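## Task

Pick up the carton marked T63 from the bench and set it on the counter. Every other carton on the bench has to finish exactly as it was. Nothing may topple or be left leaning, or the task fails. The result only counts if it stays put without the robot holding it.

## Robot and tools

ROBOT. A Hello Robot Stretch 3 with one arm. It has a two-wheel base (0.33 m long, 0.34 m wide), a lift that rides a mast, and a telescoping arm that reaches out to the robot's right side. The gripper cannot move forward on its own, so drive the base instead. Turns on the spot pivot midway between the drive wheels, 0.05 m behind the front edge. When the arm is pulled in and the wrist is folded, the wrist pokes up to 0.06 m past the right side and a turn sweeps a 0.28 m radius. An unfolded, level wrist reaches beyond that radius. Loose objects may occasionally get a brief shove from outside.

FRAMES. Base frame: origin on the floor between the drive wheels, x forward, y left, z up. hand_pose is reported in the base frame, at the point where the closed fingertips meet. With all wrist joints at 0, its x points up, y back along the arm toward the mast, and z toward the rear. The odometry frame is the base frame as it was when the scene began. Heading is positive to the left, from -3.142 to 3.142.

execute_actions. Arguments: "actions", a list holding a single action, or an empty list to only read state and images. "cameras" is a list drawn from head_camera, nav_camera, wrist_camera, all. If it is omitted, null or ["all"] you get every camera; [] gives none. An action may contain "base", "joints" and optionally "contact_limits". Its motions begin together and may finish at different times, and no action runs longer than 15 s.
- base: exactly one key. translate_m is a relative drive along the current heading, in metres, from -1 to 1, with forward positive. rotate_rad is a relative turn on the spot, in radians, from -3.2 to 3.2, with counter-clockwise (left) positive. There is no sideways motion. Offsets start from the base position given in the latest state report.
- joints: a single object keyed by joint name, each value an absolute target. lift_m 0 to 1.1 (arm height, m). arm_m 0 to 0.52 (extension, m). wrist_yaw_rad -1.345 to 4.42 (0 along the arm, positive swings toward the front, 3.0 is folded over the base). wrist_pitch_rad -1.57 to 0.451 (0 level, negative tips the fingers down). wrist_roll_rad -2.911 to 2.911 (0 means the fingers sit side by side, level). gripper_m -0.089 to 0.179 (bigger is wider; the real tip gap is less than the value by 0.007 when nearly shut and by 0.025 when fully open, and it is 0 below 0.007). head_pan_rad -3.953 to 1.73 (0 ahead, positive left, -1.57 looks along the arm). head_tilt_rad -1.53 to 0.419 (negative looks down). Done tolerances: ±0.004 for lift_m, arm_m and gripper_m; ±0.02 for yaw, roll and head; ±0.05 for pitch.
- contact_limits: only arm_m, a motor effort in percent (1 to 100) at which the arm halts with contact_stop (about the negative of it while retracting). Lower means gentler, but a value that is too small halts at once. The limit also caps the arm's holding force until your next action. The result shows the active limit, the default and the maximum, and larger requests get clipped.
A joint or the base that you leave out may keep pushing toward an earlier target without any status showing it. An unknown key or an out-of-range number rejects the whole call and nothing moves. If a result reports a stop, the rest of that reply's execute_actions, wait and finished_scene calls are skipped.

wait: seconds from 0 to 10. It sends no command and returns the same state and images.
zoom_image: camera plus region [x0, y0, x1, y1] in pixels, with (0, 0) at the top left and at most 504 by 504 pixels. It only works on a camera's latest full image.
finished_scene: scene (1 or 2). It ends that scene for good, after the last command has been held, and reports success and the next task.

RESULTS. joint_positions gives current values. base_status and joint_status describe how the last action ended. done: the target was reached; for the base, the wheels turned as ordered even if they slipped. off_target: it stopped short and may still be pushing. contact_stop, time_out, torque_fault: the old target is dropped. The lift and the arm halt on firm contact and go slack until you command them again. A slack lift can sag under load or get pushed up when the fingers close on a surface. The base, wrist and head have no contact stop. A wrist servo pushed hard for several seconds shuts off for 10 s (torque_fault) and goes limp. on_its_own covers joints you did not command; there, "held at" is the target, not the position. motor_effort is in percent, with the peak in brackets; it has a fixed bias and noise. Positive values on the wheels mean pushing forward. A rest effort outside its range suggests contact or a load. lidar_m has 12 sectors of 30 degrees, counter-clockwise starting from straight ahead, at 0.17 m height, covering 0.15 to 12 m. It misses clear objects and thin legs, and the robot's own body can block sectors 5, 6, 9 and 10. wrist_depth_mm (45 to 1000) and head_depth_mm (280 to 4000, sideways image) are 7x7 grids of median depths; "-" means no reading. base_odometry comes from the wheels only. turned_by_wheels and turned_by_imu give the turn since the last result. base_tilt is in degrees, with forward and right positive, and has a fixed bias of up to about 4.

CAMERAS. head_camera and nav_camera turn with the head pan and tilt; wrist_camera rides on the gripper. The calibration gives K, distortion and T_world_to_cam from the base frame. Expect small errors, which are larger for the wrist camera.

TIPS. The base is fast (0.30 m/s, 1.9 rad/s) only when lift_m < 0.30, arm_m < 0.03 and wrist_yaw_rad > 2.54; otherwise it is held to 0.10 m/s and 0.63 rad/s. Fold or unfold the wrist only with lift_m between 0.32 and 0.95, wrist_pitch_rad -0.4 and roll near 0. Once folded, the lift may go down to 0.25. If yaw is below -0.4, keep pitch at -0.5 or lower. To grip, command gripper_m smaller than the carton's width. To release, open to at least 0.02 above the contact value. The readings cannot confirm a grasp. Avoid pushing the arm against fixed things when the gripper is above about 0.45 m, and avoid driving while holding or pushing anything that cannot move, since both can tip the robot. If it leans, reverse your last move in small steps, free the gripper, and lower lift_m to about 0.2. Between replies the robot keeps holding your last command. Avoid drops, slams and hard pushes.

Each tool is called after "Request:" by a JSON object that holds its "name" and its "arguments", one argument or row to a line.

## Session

Request:
{"name": "execute_actions", "arguments": {
  "actions": []
}}

Scene clock: 0.00 s.
base_odometry: x=+0.000 y=+0.000 heading=+0.000 (m, m, rad; odometry frame)
turned_by_wheels: +0.000 (rad since the last result)
turned_by_imu: +0.000 (rad since the last result)
base_tilt: forward=+0.4 right=+0.5 (deg)
lidar_m: 0.75 0.70 0.72 1.91 1.66 1.91 1.39 0.74 0.75 1.01 2.76 1.02
head_depth_mm: 1832 2701 3400 3389 3343 1126 1077 / 1836 2712 3258 3225 3284 1108 2146 / 1880 2746 3017 3005 3009 1087 2034 / 1883 2696 2784 2782 2772 1072 835 / 1891 2581 2636 2622 1538 1059 780 / 1915 2455 2477 2504 2444 1049 732 / 1937 2320 2334 2332 2343 1031 694
base_status: not commanded
joint_positions: lift_m=+0.576 arm_m=+0.003 wrist_yaw_rad=+2.879 wrist_pitch_rad=-0.513 wrist_roll_rad=+0.018 gripper_m=+0.037 head_pan_rad=-0.003 head_tilt_rad=-0.008
joint_status: not commanded
motor_effort: left_wheel=+0 right_wheel=+1 lift_m=+19 arm_m=+1 wrist_yaw_rad=+0 wrist_pitch_rad=+5 wrist_roll_rad=+0 gripper_m=+1 head_pan_rad=+0 head_tilt_rad=+0 (%)
hand_pose: x=+0.0336 y=+0.0564 z=+0.5681 quat_wxyz=(+0.269, +0.707, +0.086, +0.648) (m; base frame)
wrist_depth_mm: - - - - - - - / - - - - - - - / - - - - 886 894 850 / - - - - 945 770 690 / 936 - 964 940 924 835 669 / 800 792 - 803 808 796 730 / 710 709 706 708 705 712 697
pictures: head_camera (sideways: a quarter turn clockwise sets it upright), nav_camera (sideways: a quarter turn counterclockwise sets it upright), wrist_camera
camera_calibration (this result's frames):
head_camera: T_world_to_cam=[[0.00973972, -0.0511875, -0.998642, 1.31691], [0.0196279, 0.998506, -0.0509891, 0.0697572], [0.99976, -0.0191046, 0.0107299, -0.0627865], [0, 0, 0, 1]] pos_world=[0.048576, -0.00344343, 1.31935]
nav_camera: T_world_to_cam=[[-0.0198575, 0.019822, 0.999606, -1.26217], [0.0427147, -0.998874, 0.020656, 0.0209857], [0.99889, 0.0431081, 0.0189885, -0.0714306], [0, 0, 0, 1]] pos_world=[0.0453913, 0.0490601, 1.2626]
wrist_camera: T_world_to_cam=[[0.95974, -0.280633, -0.0119881, -0.0106326], [-0.186553, -0.604924, -0.774122, 0.510436], [0.209992, 0.745192, -0.632923, 0.47984], [0, 0, 0, 1]] pos_world=[0.00466484, -0.0517821, 0.698714]
Images, in order (width x height): head_camera 896x504, nav_camera 672x504, wrist_camera 644x364.

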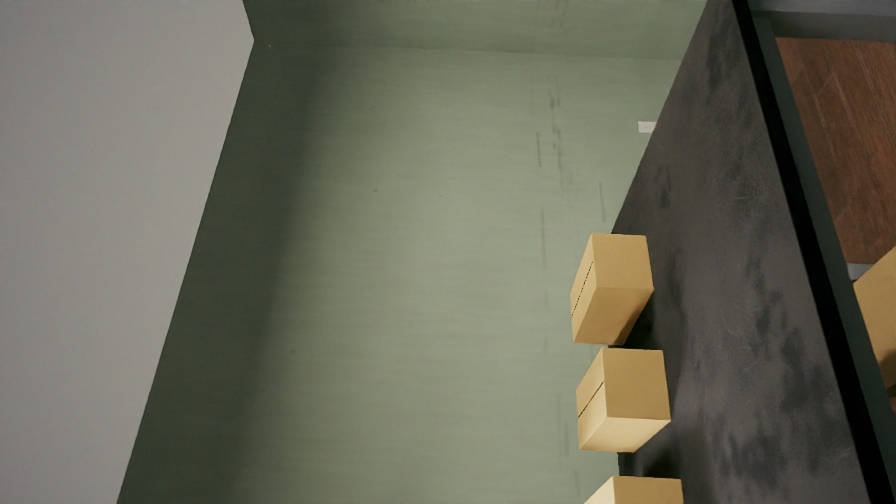

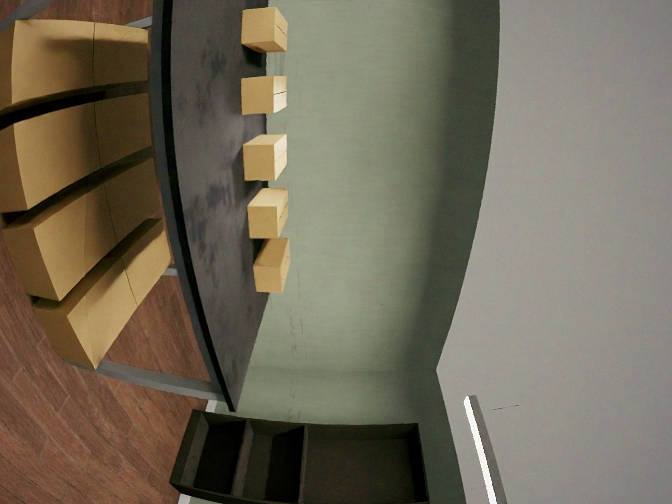

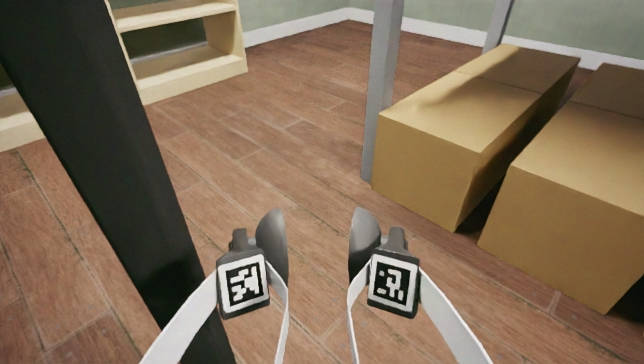

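Request:
{"name": "execute_actions", "arguments": {
  "actions": [
    {"base":{"rotate_rad":1.64},"joints":{"lift_m":0.28,"wrist_yaw_rad":3.0,"wrist_pitch_rad":-0.4,"head_pan_rad":-0.45,"head_tilt_rad":-0.7}}
  ],
  "cameras": ["head_camera","nav_camera"]
}}

Scene clock: 7.13 s.
base_odometry: x=+0.000 y=+0.000 heading=+1.640 (m, m, rad; odometry frame)
turned_by_wheels: +1.640 (rad since the last result)
turned_by_imu: +1.656 (rad since the last result)
base_tilt: forward=+0.4 right=+0.4 (deg)
lidar_m: 1.66 1.60 1.78 1.37 0.74 0.77 1.09 2.59 0.95 0.72 0.70 0.74
head_depth_mm: 2168 1223 817 1599 1378 1225 1152 / 2310 2455 849 2101 1326 1187 1203 / 2461 2715 896 1885 1280 1282 1203 / 2642 2913 2639 1990 1607 1364 1192 / 2474 2741 2700 2049 1646 1381 1192 / 2221 2443 2573 2025 1639 1378 1182 / 2007 2198 2075 2020 1637 1371 1179
base_status: done
joint_positions: lift_m=+0.281 arm_m=+0.003 wrist_yaw_rad=+2.998 wrist_pitch_rad=-0.419 wrist_roll_rad=+0.018 gripper_m=+0.037 head_pan_rad=-0.443 head_tilt_rad=-0.691
joint_status: all done
motor_effort: left_wheel=+0(7) right_wheel=+2(9) lift_m=+8(20) arm_m=+1(0) wrist_yaw_rad=+2(5) wrist_pitch_rad=+6(7) wrist_roll_rad=+0(0) gripper_m=+0(0) head_pan_rad=-3(28) head_tilt_rad=-5(44) (%)
hand_pose: x=+0.0109 y=+0.0742 z=+0.2931 quat_wxyz=(+0.198, +0.706, +0.096, +0.673) (m; base frame)
wrist_depth_mm: 970 - - - - - - / - - - - - - - / 697 - - - 974 974 997 / 708 752 764 757 749 754 752 / 622 607 - 607 616 601 605 / 524 516 - 530 520 515 511 / 463 - - - 439 442 440
pictures: head_camera (sideways: a quarter turn clockwise sets it upright), nav_camera (sideways: a quarter turn counterclockwise sets it upright)
camera_calibration (this result's frames):
head_camera: T_world_to_cam=[[-0.584392, 0.220641, -0.780899, 1.03623], [0.410743, 0.91037, -0.0501604, 0.0662458], [0.69984, -0.350062, -0.62264, 0.763337], [0, 0, 0, 1]] pos_world=[0.0441416, -0.0217275, 1.2878]
nav_camera: T_world_to_cam=[[0.564456, -0.24593, 0.787977, -0.989393], [-0.384428, -0.923068, -0.0127133, 0.0670381], [0.730482, -0.295744, -0.615574, 0.756061], [0, 0, 0, 1]] pos_world=[0.0319512, 0.0421593, 1.24588]
Images, in order (width x height): head_camera 896x504, nav_camera 672x504.

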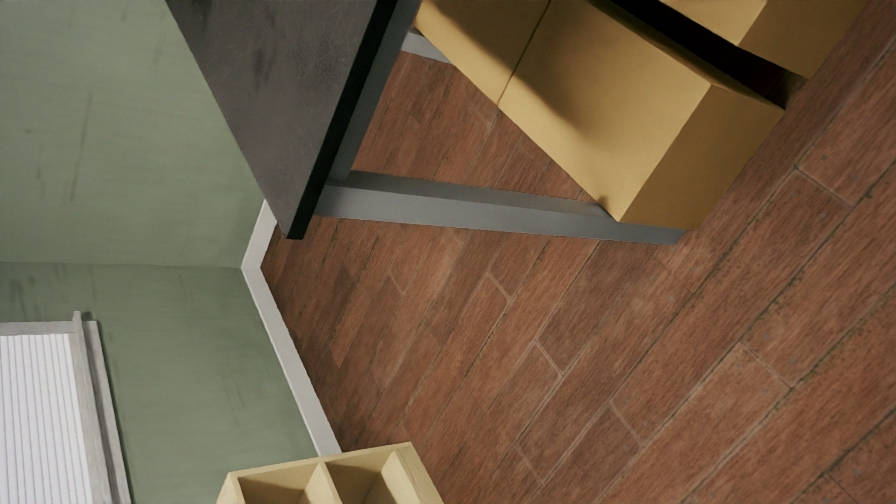

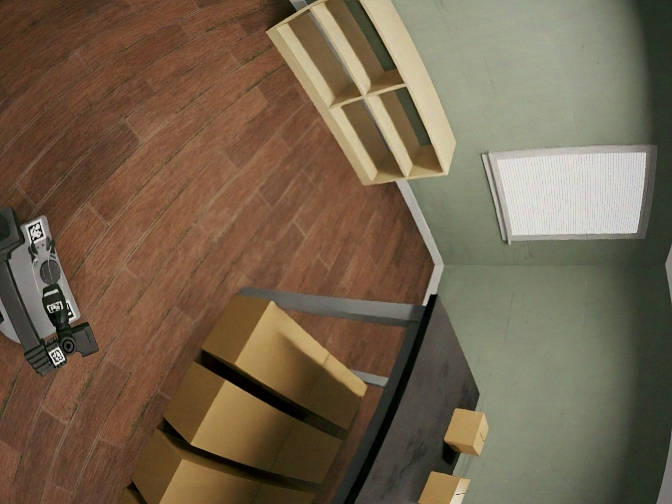

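Request:
{"name": "execute_actions", "arguments": {
  "actions": [
    {"base":{"translate_m":1.0}}
  ],
  "cameras": []
}}

Request:
{"name": "execute_actions", "arguments": {
  "actions": [
    {"base":{"rotate_rad":-1.11},"joints":{"head_pan_rad":-0.2,"head_tilt_rad":-0.8}}
  ],
  "cameras": ["head_camera","nav_camera"]
}}

Scene clock: 15.70 s.
base_odometry: x=-0.069 y=+0.998 heading=+1.640 (m, m, rad; odometry frame)
turned_by_wheels: +0.000 (rad since the last result)
turned_by_imu: +0.000 (rad since the last result)
base_tilt: forward=+0.4 right=+0.5 (deg)
lidar_m: 0.93 0.71 0.92 1.66 1.79 1.56 1.77 0.84 0.47 0.67 1.97 1.52
head_depth_mm: 1760 1907 2111 2092 1692 1404 1205 / 1866 2031 2287 2082 1673 1402 1202 / 1714 1975 2288 2071 1668 1393 1195 / 1504 1698 1952 2071 1659 1388 1192 / 1351 1495 1699 1890 1657 1376 1188 / 1220 1333 1505 1252 1290 1345 1187 / 1112 1207 1335 1064 1195 1283 1174
base_status: done
joint_positions: lift_m=+0.281 arm_m=+0.003 wrist_yaw_rad=+2.999 wrist_pitch_rad=-0.419 wrist_roll_rad=+0.018 gripper_m=+0.037 head_pan_rad=-0.443 head_tilt_rad=-0.692
joint_status: not commanded
motor_effort: left_wheel=-1(7) right_wheel=+2(9) lift_m=+8(8) arm_m=+1(1) wrist_yaw_rad=+1(2) wrist_pitch_rad=+6(6) wrist_roll_rad=+1(0) gripper_m=+1(0) head_pan_rad=-4(3) head_tilt_rad=-5(5) (%)
hand_pose: x=+0.0107 y=+0.0743 z=+0.2932 quat_wxyz=(+0.197, +0.706, +0.096, +0.673) (m; base frame)
wrist_depth_mm: - - - - 951 - 825 / - - - - - - 912 / - - - - 921 820 797 / 756 752 762 758 753 721 649 / 613 621 - 603 629 604 612 / 515 511 - 535 529 507 508 / 458 - - - 443 436 440
pictures: none
No camera images: the call's "cameras" was empty. Leave "cameras" out to get every camera's image.

Scene clock: 17.77 s.
base_odometry: x=-0.069 y=+0.998 heading=+0.530 (m, m, rad; odometry frame)
turned_by_wheels: -1.110 (rad since the last result)
turned_by_imu: -1.116 (rad since the last result)
base_tilt: forward=+0.5 right=+0.5 (deg)
lidar_m: 1.97 1.61 0.92 0.71 0.93 1.55 1.76 1.55 1.66 0.99 0.47 0.63
head_depth_mm: 1834 907 760 1514 1224 1071 974 / 1809 990 2262 1466 1284 1265 1157 / 1768 1971 2096 1562 1512 1321 1153 / 1745 1990 2212 1843 1532 1314 1152 / 1712 1960 2164 1822 1519 1308 1148 / 1680 1909 2106 1807 1509 1304 1146 / 1667 1866 2086 1801 1509 1302 1134
base_status: done
joint_positions: lift_m=+0.281 arm_m=+0.003 wrist_yaw_rad=+2.999 wrist_pitch_rad=-0.419 wrist_roll_rad=+0.018 gripper_m=+0.037 head_pan_rad=-0.207 head_tilt_rad=-0.791
joint_status: all done
motor_effort: left_wheel=+2(10) right_wheel=+0(4) lift_m=+8(8) arm_m=+0(1) wrist_yaw_rad=+1(1) wrist_pitch_rad=+6(6) wrist_roll_rad=+0(0) gripper_m=+0(0) head_pan_rad=+4(20) head_tilt_rad=-5(18) (%)
hand_pose: x=+0.0107 y=+0.0743 z=+0.2932 quat_wxyz=(+0.197, +0.706, +0.096, +0.673) (m; base frame)
wrist_depth_mm: 791 - 701 - - 846 - / 885 - - - - 963 - / 777 - 816 838 870 896 992 / 741 748 758 744 754 759 761 / 615 622 - 612 621 612 594 / 519 522 - 529 524 514 510 / 459 - - - 442 444 441
pictures: head_camera (sideways: a quarter turn clockwise sets it upright), nav_camera (sideways: a quarter turn counterclockwise sets it upright)
camera_calibration (this result's frames):
head_camera: T_world_to_cam=[[-0.692488, 0.0931775, -0.715387, 0.951505], [0.181761, 0.98217, -0.0480177, 0.0648466], [0.698157, -0.163281, -0.697077, 0.860171], [0, 0, 0, 1]] pos_world=[0.0465845, -0.0118996, 1.28341]
nav_camera: T_world_to_cam=[[0.679738, -0.122578, 0.72314, -0.905588], [-0.159442, -0.987053, -0.0174412, 0.0718189], [0.715916, -0.103444, -0.690481, 0.853587], [0, 0, 0, 1]] pos_world=[0.0159173, 0.0481817, 1.24551]
Images, in order (width x height): head_camera 896x504, nav_camera 672x504.

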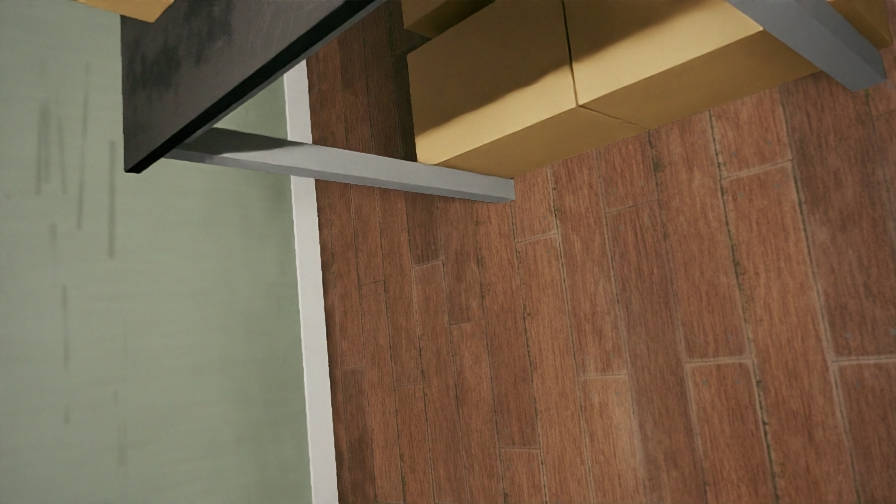

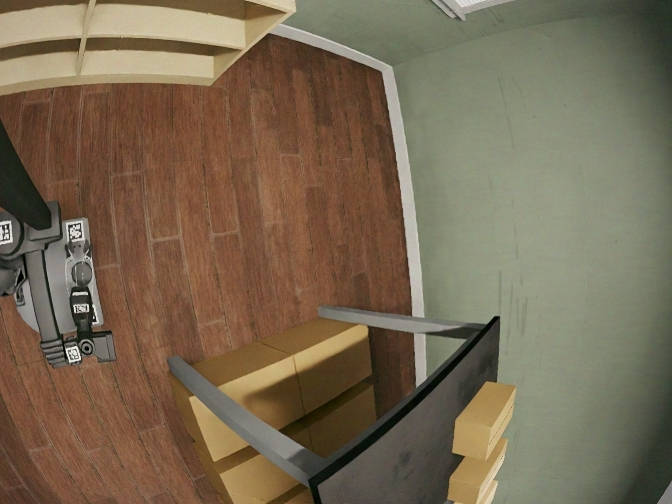

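Request:
{"name": "execute_actions", "arguments": {
  "actions": [
    {"base":{"translate_m":1.0}}
  ],
  "cameras": []
}}

Request:
{"name": "execute_actions", "arguments": {
  "actions": [
    {"base":{"translate_m":0.62}}
  ],
  "cameras": []
}}

Request:
{"name": "execute_actions", "arguments": {
  "actions": [
    {"base":{"rotate_rad":-1.575},"joints":{"head_pan_rad":-0.55,"head_tilt_rad":-0.45}}
  ],
  "cameras": ["head_camera","nav_camera"]
}}

Scene clock: 26.67 s.
base_odometry: x=+0.794 y=+1.503 heading=+0.530 (m, m, rad; odometry frame)
turned_by_wheels: +0.000 (rad since the last result)
turned_by_imu: +0.000 (rad since the last result)
base_tilt: forward=+0.4 right=+0.5 (deg)
lidar_m: 0.97 1.01 1.18 1.13 1.17 1.23 2.76 0.62 0.45 0.39 0.39 1.02
head_depth_mm: 890 1021 1201 1450 1556 1327 1163 / 873 1001 1169 1407 1545 1323 1155 / 859 977 1143 1366 1534 1318 1156 / 843 957 1109 1326 1493 1308 1153 / 826 938 1086 1290 1483 1306 1147 / 812 919 1061 1257 1456 1304 1139 / 799 902 1033 1221 1435 1301 1132
base_status: done
joint_positions: lift_m=+0.281 arm_m=+0.003 wrist_yaw_rad=+2.999 wrist_pitch_rad=-0.419 wrist_roll_rad=+0.018 gripper_m=+0.037 head_pan_rad=-0.207 head_tilt_rad=-0.791
joint_status: not commanded
motor_effort: left_wheel=+2(10) right_wheel=-1(3) lift_m=+8(8) arm_m=+1(0) wrist_yaw_rad=+1(1) wrist_pitch_rad=+6(6) wrist_roll_rad=+0(0) gripper_m=+0(0) head_pan_rad=+3(2) head_tilt_rad=-5(5) (%)
hand_pose: x=+0.0107 y=+0.0743 z=+0.2932 quat_wxyz=(+0.197, +0.706, +0.096, +0.673) (m; base frame)
wrist_depth_mm: 726 - - - - - - / - - - - - - - / 809 - - - - 960 943 / 764 757 751 745 763 742 744 / 616 616 - 597 626 613 615 / 515 514 - 533 527 508 506 / 460 - - - 444 439 437
pictures: none
No camera images: the call's "cameras" was empty. Leave "cameras" out to get every camera's image.

Scene clock: 30.37 s.
base_odometry: x=+1.329 y=+1.817 heading=+0.530 (m, m, rad; odometry frame)
turned_by_wheels: +0.000 (rad since the last result)
turned_by_imu: +0.000 (rad since the last result)
base_tilt: forward=+0.4 right=+0.5 (deg)
lidar_m: 0.36 0.37 0.50 1.14 1.17 1.25 3.38 0.62 0.68 1.46 0.52 0.37
head_depth_mm: 297 340 398 482 612 832 1124 / 294 332 388 468 587 787 1100 / 291 325 379 454 566 750 1074 / 289 318 370 441 546 715 1042 / 286 312 361 428 527 685 972 / - 306 353 417 510 655 915 / - 300 345 406 493 628 866
base_status: done
joint_positions: lift_m=+0.281 arm_m=+0.003 wrist_yaw_rad=+2.999 wrist_pitch_rad=-0.419 wrist_roll_rad=+0.018 gripper_m=+0.037 head_pan_rad=-0.207 head_tilt_rad=-0.791
joint_status: not commanded
motor_effort: left_wheel=+2(10) right_wheel=-1(5) lift_m=+8(8) arm_m=+1(0) wrist_yaw_rad=+1(2) wrist_pitch_rad=+6(6) wrist_roll_rad=+0(0) gripper_m=+0(1) head_pan_rad=+2(3) head_tilt_rad=-4(5) (%)
hand_pose: x=+0.0107 y=+0.0743 z=+0.2932 quat_wxyz=(+0.197, +0.706, +0.096, +0.673) (m; base frame)
wrist_depth_mm: 962 - - - 841 524 377 / - - - - 862 526 381 / - - - - 865 540 389 / 766 768 744 756 725 550 389 / 620 619 - 609 624 538 396 / 518 519 - 526 529 495 401 / 453 - - - 445 442 395
pictures: none
No camera images: the call's "cameras" was empty. Leave "cameras" out to get every camera's image.

Scene clock: 32.57 s.
base_odometry: x=+1.329 y=+1.817 heading=-1.045 (m, m, rad; odometry frame)
turned_by_wheels: -1.575 (rad since the last result)
turned_by_imu: -1.583 (rad since the last result)
base_tilt: forward=+0.4 right=+0.4 (deg)
lidar_m: 1.45 0.51 0.37 0.36 0.37 0.50 1.14 1.18 1.26 3.38 0.62 0.68
head_depth_mm: 3909 3961 1645 810 684 725 1099 / - - 1114 853 750 1294 839 / 3783 - 1098 923 1681 1366 1091 / 3600 3902 1215 1032 1716 1319 1248 / 3411 3698 1372 2664 1691 1469 1351 / 3175 3407 1625 2815 1861 1648 1349 / 3073 3279 3474 2908 2111 1636 1339
base_status: done
joint_positions: lift_m=+0.281 arm_m=+0.003 wrist_yaw_rad=+2.999 wrist_pitch_rad=-0.419 wrist_roll_rad=+0.018 gripper_m=+0.037 head_pan_rad=-0.543 head_tilt_rad=-0.458
joint_status: all done
motor_effort: left_wheel=+2(10) right_wheel=-1(5) lift_m=+8(8) arm_m=+0(0) wrist_yaw_rad=+1(1) wrist_pitch_rad=+6(6) wrist_roll_rad=+0(0) gripper_m=+1(1) head_pan_rad=-3(27) head_tilt_rad=+4(31) (%)
hand_pose: x=+0.0107 y=+0.0743 z=+0.2932 quat_wxyz=(+0.197, +0.706, +0.096, +0.673) (m; base frame)
wrist_depth_mm: 333 - 356 371 379 397 417 / 356 - 381 396 414 433 451 / 385 - 418 433 453 472 499 / 420 435 461 475 500 527 559 / 460 473 - 516 537 564 584 / 486 496 - 534 531 504 510 / 454 - - - 440 438 441
pictures: head_camera (sideways: a quarter turn clockwise sets it upright), nav_camera (sideways: a quarter turn counterclockwise sets it upright)
camera_calibration (this result's frames):
head_camera: T_world_to_cam=[[-0.390248, 0.175787, -0.903773, 1.19527], [0.509996, 0.858529, -0.0532281, 0.0696499], [0.766558, -0.481692, -0.42469, 0.505381], [0, 0, 0, 1]] pos_world=[0.0435274, -0.0264721, 1.29859]
nav_camera: T_world_to_cam=[[0.36665, -0.198214, 0.908999, -1.146], [-0.473302, -0.8809, -0.00117726, 0.0525637], [0.80097, -0.429799, -0.416797, 0.497003], [0, 0, 0, 1]] pos_world=[0.0469761, 0.0327614, 1.24893]
Images, in order (width x height): head_camera 896x504, nav_camera 672x504.

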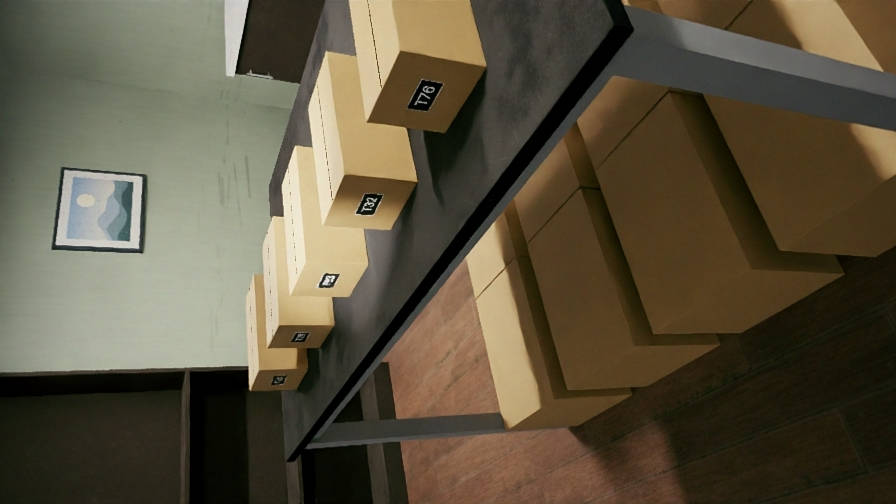

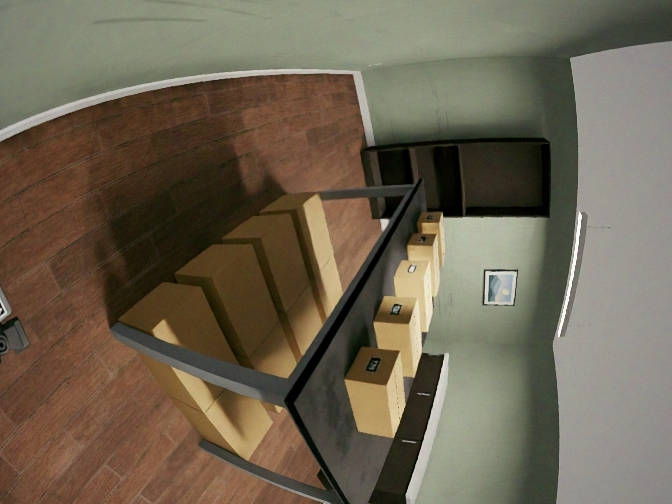

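Request:
{"name": "zoom_image", "arguments": {
  "camera": "head_camera",
  "region": [250, 260, 370, 400]
}}

Region (250, 260, 370, 400) of head_camera's 896x504 image, scaled by 3.600, with more detail than that image has; it fills the left 432 columns of this view, and the rest is white.

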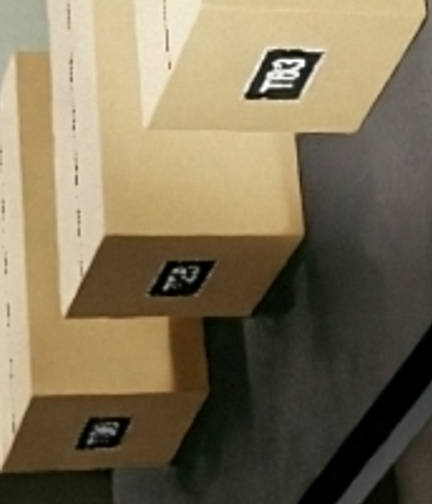

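Request:
{"name": "execute_actions", "arguments": {
  "actions": [
    {"base":{"translate_m":0.7},"joints":{"head_pan_rad":-0.85,"head_tilt_rad":-0.5}}
  ],
  "cameras": ["head_camera"]
}}

Scene clock: 41.43 s.
base_odometry: x=+1.680 y=+1.211 heading=-1.045 (m, m, rad; odometry frame)
turned_by_wheels: +0.000 (rad since the last result)
turned_by_imu: +0.000 (rad since the last result)
base_tilt: forward=+0.4 right=+0.4 (deg)
lidar_m: 1.49 0.52 0.38 0.37 0.38 0.51 1.37 1.75 0.49 0.47 0.49 0.67
head_depth_mm: 3129 3196 2734 820 623 1191 1069 / 3362 3407 1387 735 620 1333 1063 / 3622 3791 1010 751 666 1284 1062 / 3704 - 933 839 1502 1275 1100 / 3341 3605 922 829 1558 1272 1100 / 3054 3299 1032 917 2016 1302 1234 / 2815 3022 1174 2352 1937 1363 1304
base_status: done
joint_positions: lift_m=+0.281 arm_m=+0.003 wrist_yaw_rad=+2.999 wrist_pitch_rad=-0.419 wrist_roll_rad=+0.018 gripper_m=+0.037 head_pan_rad=-0.843 head_tilt_rad=-0.494
joint_status: all done
motor_effort: left_wheel=+2(11) right_wheel=+0(5) lift_m=+8(8) arm_m=+0(0) wrist_yaw_rad=+1(1) wrist_pitch_rad=+6(6) wrist_roll_rad=+0(0) gripper_m=+0(1) head_pan_rad=-3(25) head_tilt_rad=-4(10) (%)
hand_pose: x=+0.0107 y=+0.0743 z=+0.2932 quat_wxyz=(+0.197, +0.706, +0.096, +0.673) (m; base frame)
wrist_depth_mm: 338 - 360 376 389 404 424 / 364 - 389 404 418 441 467 / 394 - 430 440 462 479 509 / 428 442 470 488 507 535 561 / 466 482 - 524 551 567 593 / 488 496 - 531 533 511 510 / 458 - - - 437 440 447
pictures: head_camera (sideways: a quarter turn clockwise sets it upright)
camera_calibration (this result's frames):
head_camera: T_world_to_cam=[[-0.342695, 0.307676, -0.887635, 1.17393], [0.739556, 0.67101, -0.0529362, 0.067867], [0.579325, -0.674596, -0.457496, 0.549212], [0, 0, 0, 1]] pos_world=[0.0339361, -0.0362334, 1.29688]
Images, in order (width x height): head_camera 896x504.

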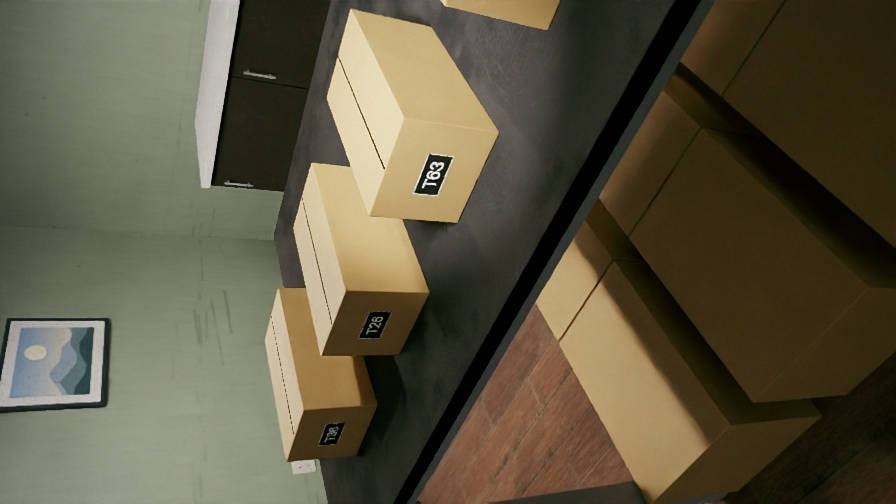

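Request:
{"name": "execute_actions", "arguments": {
  "actions": [
    {"base":{"translate_m":0.437},"joints":{"lift_m":0.94,"head_pan_rad":-1.57,"head_tilt_rad":-0.6}}
  ],
  "cameras": ["head_camera"]
}}

Request:
{"name": "execute_actions", "arguments": {
  "actions": [
    {"joints":{"lift_m":0.95,"wrist_yaw_rad":0}}
  ],
  "cameras": ["wrist_camera"]
}}

Scene clock: 51.33 s.
base_odometry: x=+1.900 y=+0.833 heading=-1.045 (m, m, rad; odometry frame)
turned_by_wheels: +0.000 (rad since the last result)
turned_by_imu: -0.001 (rad since the last result)
base_tilt: forward=+0.4 right=+0.5 (deg)
lidar_m: 1.51 0.53 0.39 0.37 0.38 0.52 1.39 0.67 0.49 0.47 0.48 0.66
head_depth_mm: 2884 3111 747 655 566 - - / 2873 3156 960 709 602 - - / 2907 3101 738 645 599 1267 - / 2896 2613 685 642 596 1515 - / 2901 2580 982 664 590 1256 - / 2865 2572 745 654 587 1191 - / 2873 2590 661 635 613 1221 1054
base_status: done
joint_positions: lift_m=+0.939 arm_m=+0.003 wrist_yaw_rad=+2.999 wrist_pitch_rad=-0.418 wrist_roll_rad=+0.018 gripper_m=+0.037 head_pan_rad=-1.563 head_tilt_rad=-0.592
joint_status: all done
motor_effort: left_wheel=+2(10) right_wheel=+0(4) lift_m=+29(34) arm_m=+0(0) wrist_yaw_rad=+1(1) wrist_pitch_rad=+6(6) wrist_roll_rad=+0(1) gripper_m=+0(0) head_pan_rad=-3(38) head_tilt_rad=-5(19) (%)
hand_pose: x=+0.0107 y=+0.0744 z=+0.9519 quat_wxyz=(+0.197, +0.706, +0.096, +0.673) (m; base frame)
wrist_depth_mm: 346 - 365 380 396 409 426 / 369 - 399 409 430 443 468 / 398 - 430 448 468 488 517 / 431 449 476 490 519 544 571 / 473 489 - 539 575 612 647 / 524 549 - 612 649 688 744 / 586 618 673 707 741 827 892
pictures: head_camera (sideways: a quarter turn clockwise sets it upright)
camera_calibration (this result's frames):
head_camera: T_world_to_cam=[[-0.0554253, 0.542039, -0.838523, 1.10813], [0.998416, 0.0219511, -0.0518044, 0.0648078], [-0.00967345, -0.840066, -0.542397, 0.663273], [0, 0, 0, 1]] pos_world=[0.00312948, -0.0448785, 1.29231]
Images, in order (width x height): head_camera 896x504.

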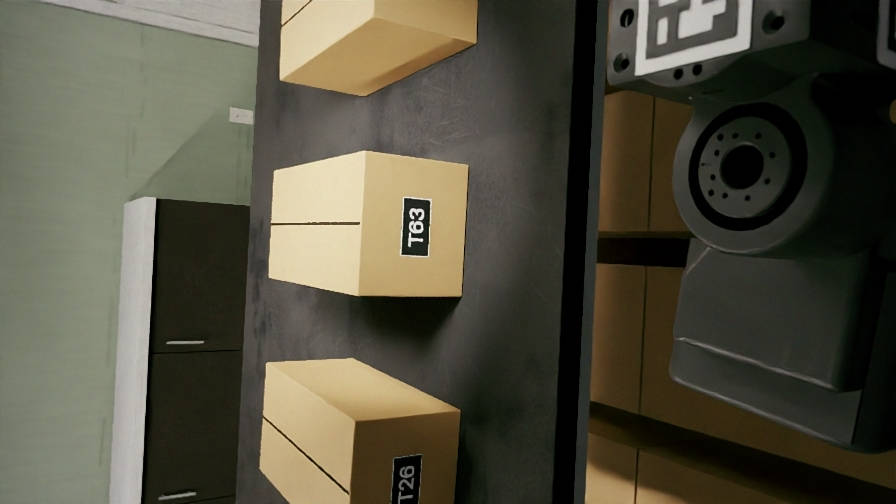

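Scene clock: 53.83 s.
base_odometry: x=+1.900 y=+0.833 heading=-1.045 (m, m, rad; odometry frame)
turned_by_wheels: +0.000 (rad since the last result)
turned_by_imu: +0.000 (rad since the last result)
base_tilt: forward=+0.4 right=+0.5 (deg)
lidar_m: 1.51 0.53 0.39 0.37 0.38 0.52 1.39 0.67 0.49 0.47 0.49 0.66
head_depth_mm: 2888 3149 748 656 577 - - / 2864 3167 961 711 603 - - / 2879 3143 739 645 580 - - / 2876 2611 686 643 576 - - / 2891 2593 983 663 591 1168 988 / 2850 2557 744 654 587 1163 983 / 2859 2591 661 634 612 1220 1048
base_status: not commanded
joint_positions: lift_m=+0.949 arm_m=+0.003 wrist_yaw_rad=+0.002 wrist_pitch_rad=-0.418 wrist_roll_rad=+0.018 gripper_m=+0.037 head_pan_rad=-1.563 head_tilt_rad=-0.592
joint_status: all done
motor_effort: left_wheel=+2(2) right_wheel=+0(1) lift_m=+29(28) arm_m=+0(0) wrist_yaw_rad=-3(2) wrist_pitch_rad=+6(6) wrist_roll_rad=+0(0) gripper_m=+1(1) head_pan_rad=-4(3) head_tilt_rad=-4(4) (%)
hand_pose: x=-0.0210 y=-0.3721 z=+0.9619 quat_wxyz=(+0.686, +0.147, -0.697, -0.148) (m; base frame)
wrist_depth_mm: 342 379 534 332 810 389 331 / 343 352 508 347 525 358 348 / 369 372 408 375 405 375 378 / 314 313 312 311 309 307 307 / 275 273 273 274 272 271 271 / - - - - - - - / - 881 858 884 872 871 -
pictures: wrist_camera
camera_calibration (this result's frames):
wrist_camera: T_world_to_cam=[[-0.999738, 0.0181008, -0.0140081, -0.00175055], [0.021711, 0.55623, -0.830745, 1.0368], [-0.00724541, -0.830831, -0.556477, 0.395392], [0, 0, 0, 1]] pos_world=[-0.0213954, -0.248165, 1.08132]
Images, in order (width x height): wrist_camera 644x364.

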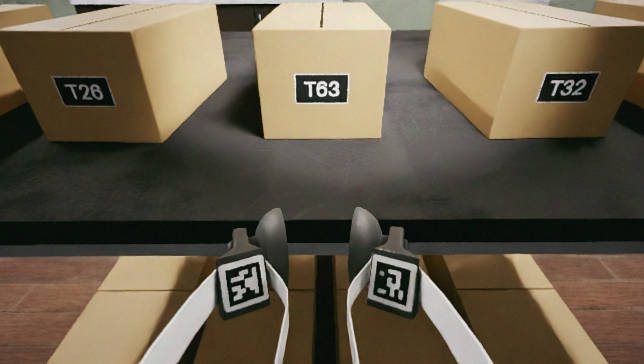

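Request:
{"name": "execute_actions", "arguments": {
  "actions": [
    {"joints":{"lift_m":1.1,"wrist_pitch_rad":-0.95,"gripper_m":0.179,"arm_m":0.28}}
  ]
}}

Scene clock: 68.17 s.
base_odometry: x=+1.900 y=+0.833 heading=-1.045 (m, m, rad; odometry frame)
turned_by_wheels: +0.000 (rad since the last result)
turned_by_imu: -0.001 (rad since the last result)
base_tilt: forward=+0.4 right=+0.5 (deg)
lidar_m: 1.50 0.53 0.39 0.37 0.38 0.52 1.40 0.67 0.49 0.47 0.49 0.66
head_depth_mm: 2963 3227 749 655 586 1266 1051 / - 3280 990 708 603 1184 997 / - - 655 645 599 1184 995 / 2863 2592 643 642 595 1378 1167 / 2885 2541 1039 661 590 1172 989 / 2858 2585 745 655 586 1162 981 / 2875 2597 660 634 613 1226 1049
base_status: not commanded
joint_positions: lift_m=+1.099 arm_m=+0.280 wrist_yaw_rad=+0.001 wrist_pitch_rad=-0.957 wrist_roll_rad=+0.018 gripper_m=+0.179 head_pan_rad=-1.563 head_tilt_rad=-0.593
joint_status: all done
motor_effort: left_wheel=+2(2) right_wheel=+0(0) lift_m=+29(28) arm_m=+4(6) wrist_yaw_rad=-1(3) wrist_pitch_rad=+2(8) wrist_roll_rad=+0(0) gripper_m=+1(87) head_pan_rad=-4(2) head_tilt_rad=-3(3) (%)
hand_pose: x=-0.0215 y=-0.5526 z=+1.0142 quat_wxyz=(+0.622, +0.323, -0.633, -0.329) (m; base frame)
wrist_depth_mm: 232 325 216 212 220 328 222 / 233 327 193 193 196 328 223 / 234 309 177 176 179 309 223 / 235 291 225 209 223 294 234 / 267 276 274 269 271 272 270 / - 256 254 256 255 257 258 / 236 239 239 240 240 240 236
pictures: head_camera (sideways: a quarter turn clockwise sets it upright), nav_camera (sideways: a quarter turn counterclockwise sets it upright), wrist_camera
camera_calibration (this result's frames):
head_camera: T_world_to_cam=[[-0.0552752, 0.542343, -0.838337, 1.10789], [0.998422, 0.0216884, -0.0517995, 0.0648014], [-0.00991091, -0.839877, -0.542686, 0.663651], [0, 0, 0, 1]] pos_world=[0.00311685, -0.0448744, 1.29229]
nav_camera: T_world_to_cam=[[0.0238228, -0.534749, 0.844675, -1.06001], [-0.998346, -0.0569483, -0.00789616, 0.0645129], [0.0523253, -0.84309, -0.535221, 0.655661], [0, 0, 0, 1]] pos_world=[0.055351, -0.0103865, 1.2468]
wrist_camera: T_world_to_cam=[[-0.999698, 0.0245481, -0.00137278, -0.0075415], [0.022776, 0.903611, -0.427749, 0.963851], [-0.00925994, -0.427651, -0.903897, 0.849593], [0, 0, 0, 1]] pos_world=[-0.0216247, -0.507432, 1.18022]
Images, in order (width x height): head_camera 896x504, nav_camera 672x504, wrist_camera 644x364.

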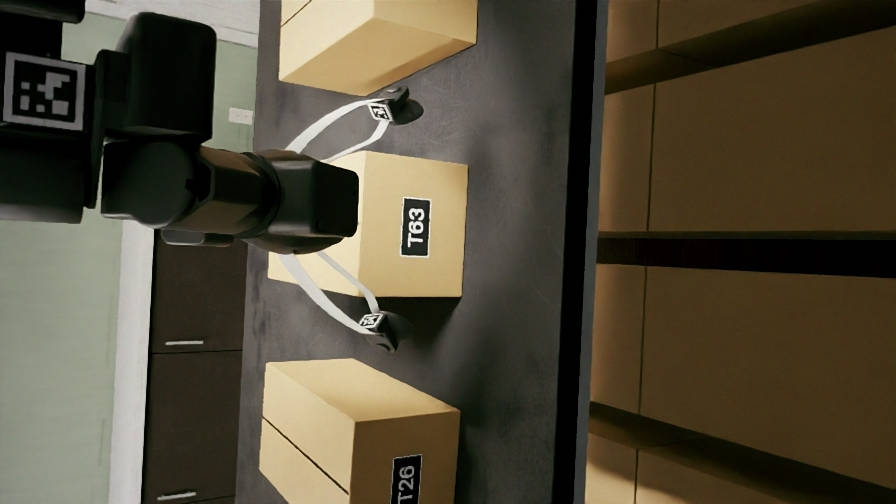

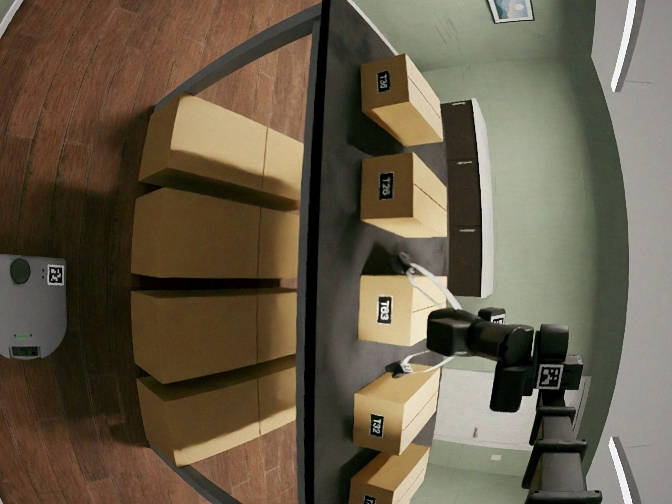

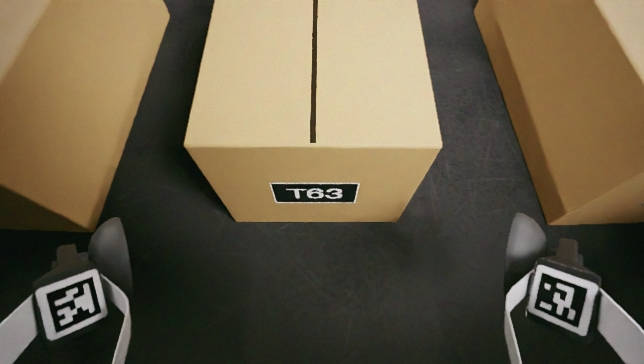

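Request:
{"name": "execute_actions", "arguments": {
  "actions": [
    {"base":{"translate_m":0.006},"joints":{"arm_m":0.465},"contact_limits":{"arm_m":15}}
  ],
  "cameras": ["head_camera","wrist_camera"]
}}

Scene clock: 74.87 s.
base_odometry: x=+1.903 y=+0.828 heading=-1.045 (m, m, rad; odometry frame)
turned_by_wheels: +0.000 (rad since the last result)
turned_by_imu: +0.000 (rad since the last result)
base_tilt: forward=+0.4 right=+0.5 (deg)
lidar_m: 1.51 0.53 0.39 0.37 0.38 0.52 1.39 0.68 0.49 0.47 0.49 0.66
head_depth_mm: 2957 3177 759 660 586 1230 1057 / - 3150 960 708 604 1188 999 / - 3161 689 644 599 1183 994 / 2892 2599 684 642 593 1285 1200 / 2888 2602 977 690 590 1173 989 / 2844 2587 720 656 586 1162 981 / 2867 2590 659 634 611 1224 1045
base_status: done
joint_positions: lift_m=+1.099 arm_m=+0.465 wrist_yaw_rad=+0.001 wrist_pitch_rad=-0.957 wrist_roll_rad=+0.018 gripper_m=+0.179 head_pan_rad=-1.563 head_tilt_rad=-0.593
joint_status: all done
motor_effort: left_wheel=+2(6) right_wheel=+0(4) lift_m=+30(30) arm_m=+3(6) wrist_yaw_rad=-2(2) wrist_pitch_rad=+2(2) wrist_roll_rad=+0(0) gripper_m=+1(0) head_pan_rad=-2(3) head_tilt_rad=-3(4) (%)
contact_limits: arm_m 15 (drawing in: default 23, maximum 37; extending or still: default 32, maximum 52)
hand_pose: x=-0.0215 y=-0.7375 z=+1.0141 quat_wxyz=(+0.622, +0.323, -0.633, -0.329) (m; base frame)
wrist_depth_mm: 382 378 381 378 380 382 380 / 230 346 195 191 192 346 220 / 219 318 176 176 176 319 222 / 221 289 162 162 163 290 224 / 220 273 151 151 151 273 225 / - 250 141 141 141 145 207 / 229 237 133 132 133 232 233
pictures: head_camera (sideways: a quarter turn clockwise sets it upright), wrist_camera
camera_calibration (this result's frames):
head_camera: T_world_to_cam=[[-0.0552731, 0.542352, -0.838331, 1.10788], [0.998422, 0.0216849, -0.0517994, 0.0648012], [-0.00991435, -0.839872, -0.542695, 0.663662], [0, 0, 0, 1]] pos_world=[0.00311667, -0.0448743, 1.29229]
wrist_camera: T_world_to_cam=[[-0.999696, 0.0246304, -0.00136828, -0.00295537], [0.0228501, 0.903684, -0.427591, 1.13087], [-0.00929525, -0.427492, -0.903971, 0.770666], [0, 0, 0, 1]] pos_world=[-0.0216315, -0.692423, 1.18021]
Images, in order (width x height): head_camera 896x504, wrist_camera 644x364.

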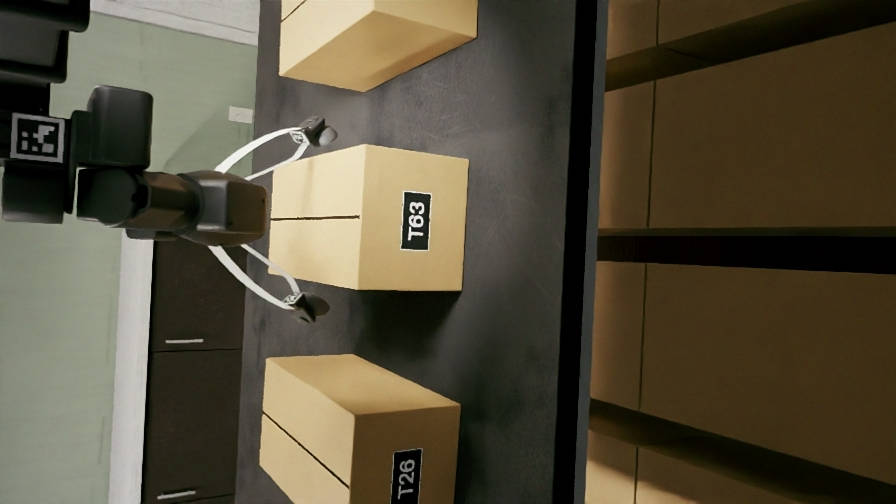

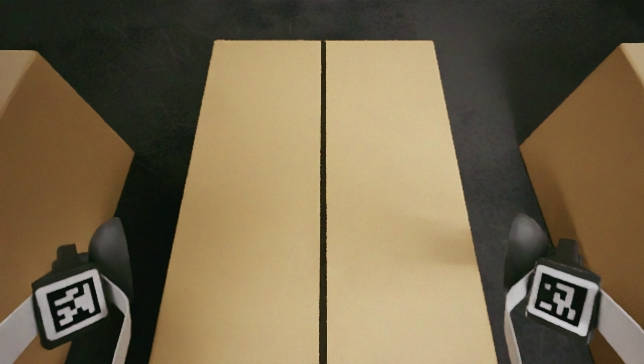

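Request:
{"name": "execute_actions", "arguments": {
  "actions": [
    {"joints":{"arm_m":0.471,"lift_m":1.078}}
  ],
  "cameras": ["head_camera","wrist_camera"]
}}

Request:
{"name": "execute_actions", "arguments": {
  "actions": [
    {"joints":{"gripper_m":0.105}}
  ],
  "cameras": ["head_camera","wrist_camera"]
}}

Scene clock: 80.87 s.
base_odometry: x=+1.903 y=+0.828 heading=-1.045 (m, m, rad; odometry frame)
turned_by_wheels: +0.000 (rad since the last result)
turned_by_imu: +0.000 (rad since the last result)
base_tilt: forward=+0.4 right=+0.5 (deg)
lidar_m: 1.51 0.53 0.39 0.37 0.38 0.52 1.39 0.67 0.49 0.47 0.49 0.66
head_depth_mm: - 3127 760 658 586 1232 1054 / 2917 3199 1020 709 604 1190 999 / - - 655 645 600 1180 998 / 2894 2596 682 642 594 1287 1192 / 2884 2577 980 690 590 1169 988 / 2866 2591 720 653 585 1158 982 / 2875 2566 659 635 612 1219 1041
base_status: not commanded
joint_positions: lift_m=+1.079 arm_m=+0.471 wrist_yaw_rad=+0.001 wrist_pitch_rad=-0.957 wrist_roll_rad=+0.018 gripper_m=+0.179 head_pan_rad=-1.563 head_tilt_rad=-0.593
joint_status: all done
motor_effort: left_wheel=+2(1) right_wheel=+0(0) lift_m=+8(26) arm_m=+4(6) wrist_yaw_rad=-1(1) wrist_pitch_rad=+2(2) wrist_roll_rad=+0(0) gripper_m=+0(1) head_pan_rad=-3(3) head_tilt_rad=-3(3) (%)
hand_pose: x=-0.0215 y=-0.7435 z=+0.9940 quat_wxyz=(+0.622, +0.323, -0.633, -0.329) (m; base frame)
wrist_depth_mm: 351 350 182 181 182 350 347 / 314 321 166 166 165 319 230 / 219 293 152 153 152 295 221 / 221 267 140 140 140 267 223 / 222 248 130 130 130 134 223 / - 122 122 122 122 122 206 / 216 116 115 114 114 116 217
pictures: head_camera (sideways: a quarter turn clockwise sets it upright), wrist_camera
camera_calibration (this result's frames):
head_camera: T_world_to_cam=[[-0.0552731, 0.542352, -0.838331, 1.10788], [0.998422, 0.0216849, -0.0517994, 0.0648012], [-0.00991435, -0.839872, -0.542695, 0.663662], [0, 0, 0, 1]] pos_world=[0.00311667, -0.0448743, 1.29229]
wrist_camera: T_world_to_cam=[[-0.999696, 0.0246305, -0.00136453, -0.00283949], [0.0228493, 0.903718, -0.427519, 1.12764], [-0.00929683, -0.42742, -0.904006, 0.750025], [0, 0, 0, 1]] pos_world=[-0.0216315, -0.698421, 1.16011]
Images, in order (width x height): head_camera 896x504, wrist_camera 644x364.

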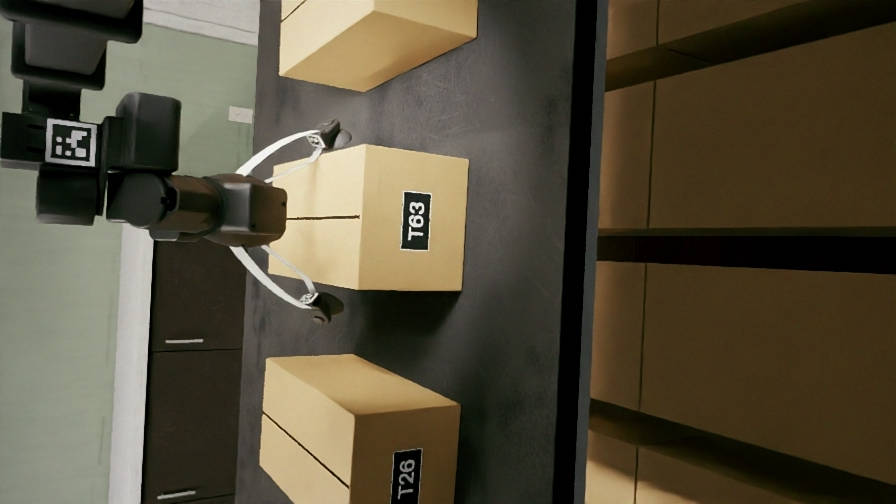

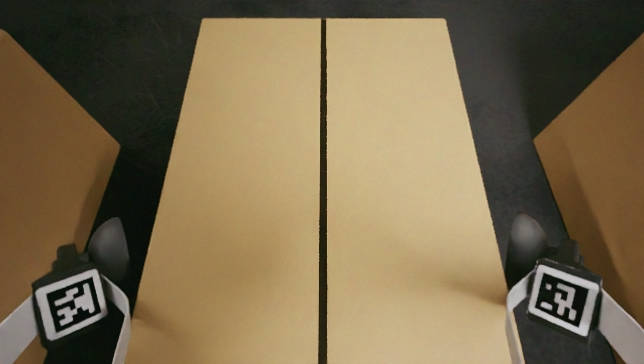

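Scene clock: 82.10 s.
base_odometry: x=+1.903 y=+0.828 heading=-1.045 (m, m, rad; odometry frame)
turned_by_wheels: +0.000 (rad since the last result)
turned_by_imu: +0.000 (rad since the last result)
base_tilt: forward=+0.3 right=+0.4 (deg)
lidar_m: 1.51 0.53 0.39 0.37 0.38 0.52 1.39 0.67 0.49 0.47 0.49 0.66
head_depth_mm: - 3179 762 660 588 1233 1058 / 2897 3235 996 709 605 1191 998 / - - 691 650 599 1186 995 / 2908 2613 684 643 596 1288 1198 / 2913 2582 982 688 591 1172 988 / 2870 2583 722 656 586 1162 980 / 2886 2587 662 635 613 1217 1045
base_status: not commanded
joint_positions: lift_m=+1.079 arm_m=+0.471 wrist_yaw_rad=+0.001 wrist_pitch_rad=-0.923 wrist_roll_rad=+0.018 gripper_m=+0.106 head_pan_rad=-1.563 head_tilt_rad=-0.593
joint_status: all done
motor_effort: left_wheel=+2(2) right_wheel=+0(0) lift_m=+8(8) arm_m=+4(4) wrist_yaw_rad=-1(1) wrist_pitch_rad=-9(10) wrist_roll_rad=+0(0) gripper_m=-19(96) head_pan_rad=-3(2) head_tilt_rad=-4(4) (%)
hand_pose: x=-0.0215 y=-0.7510 z=+0.9985 quat_wxyz=(+0.628, +0.312, -0.638, -0.318) (m; base frame)
wrist_depth_mm: 376 379 376 376 376 373 374 / 340 336 179 178 179 336 333 / 218 309 163 163 163 307 221 / 221 275 149 149 149 278 222 / 222 199 138 137 137 260 223 / 213 129 128 128 128 127 216 / 222 122 119 119 119 122 216
pictures: head_camera (sideways: a quarter turn clockwise sets it upright), wrist_camera
camera_calibration (this result's frames):
head_camera: T_world_to_cam=[[-0.055273, 0.542352, -0.838331, 1.10788], [0.998422, 0.0216848, -0.0517994, 0.0648012], [-0.00991445, -0.839872, -0.542695, 0.663662], [0, 0, 0, 1]] pos_world=[0.00311666, -0.0448743, 1.29229]
wrist_camera: T_world_to_cam=[[-0.999696, 0.0245689, -0.00222339, -0.00183203], [0.0228597, 0.888712, -0.457895, 1.15538], [-0.009274, -0.457806, -0.889004, 0.713054], [0, 0, 0, 1]] pos_world=[-0.0216302, -0.700316, 1.16295]
Images, in order (width x height): head_camera 896x504, wrist_camera 644x364.

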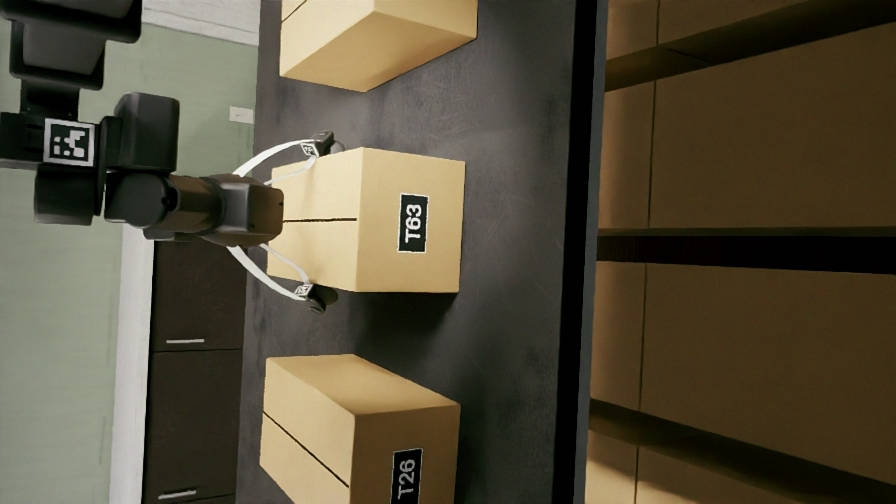

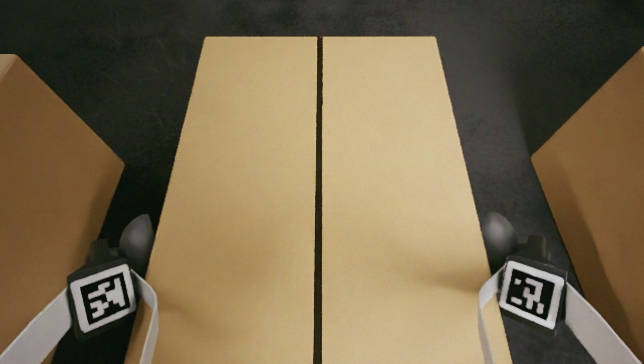

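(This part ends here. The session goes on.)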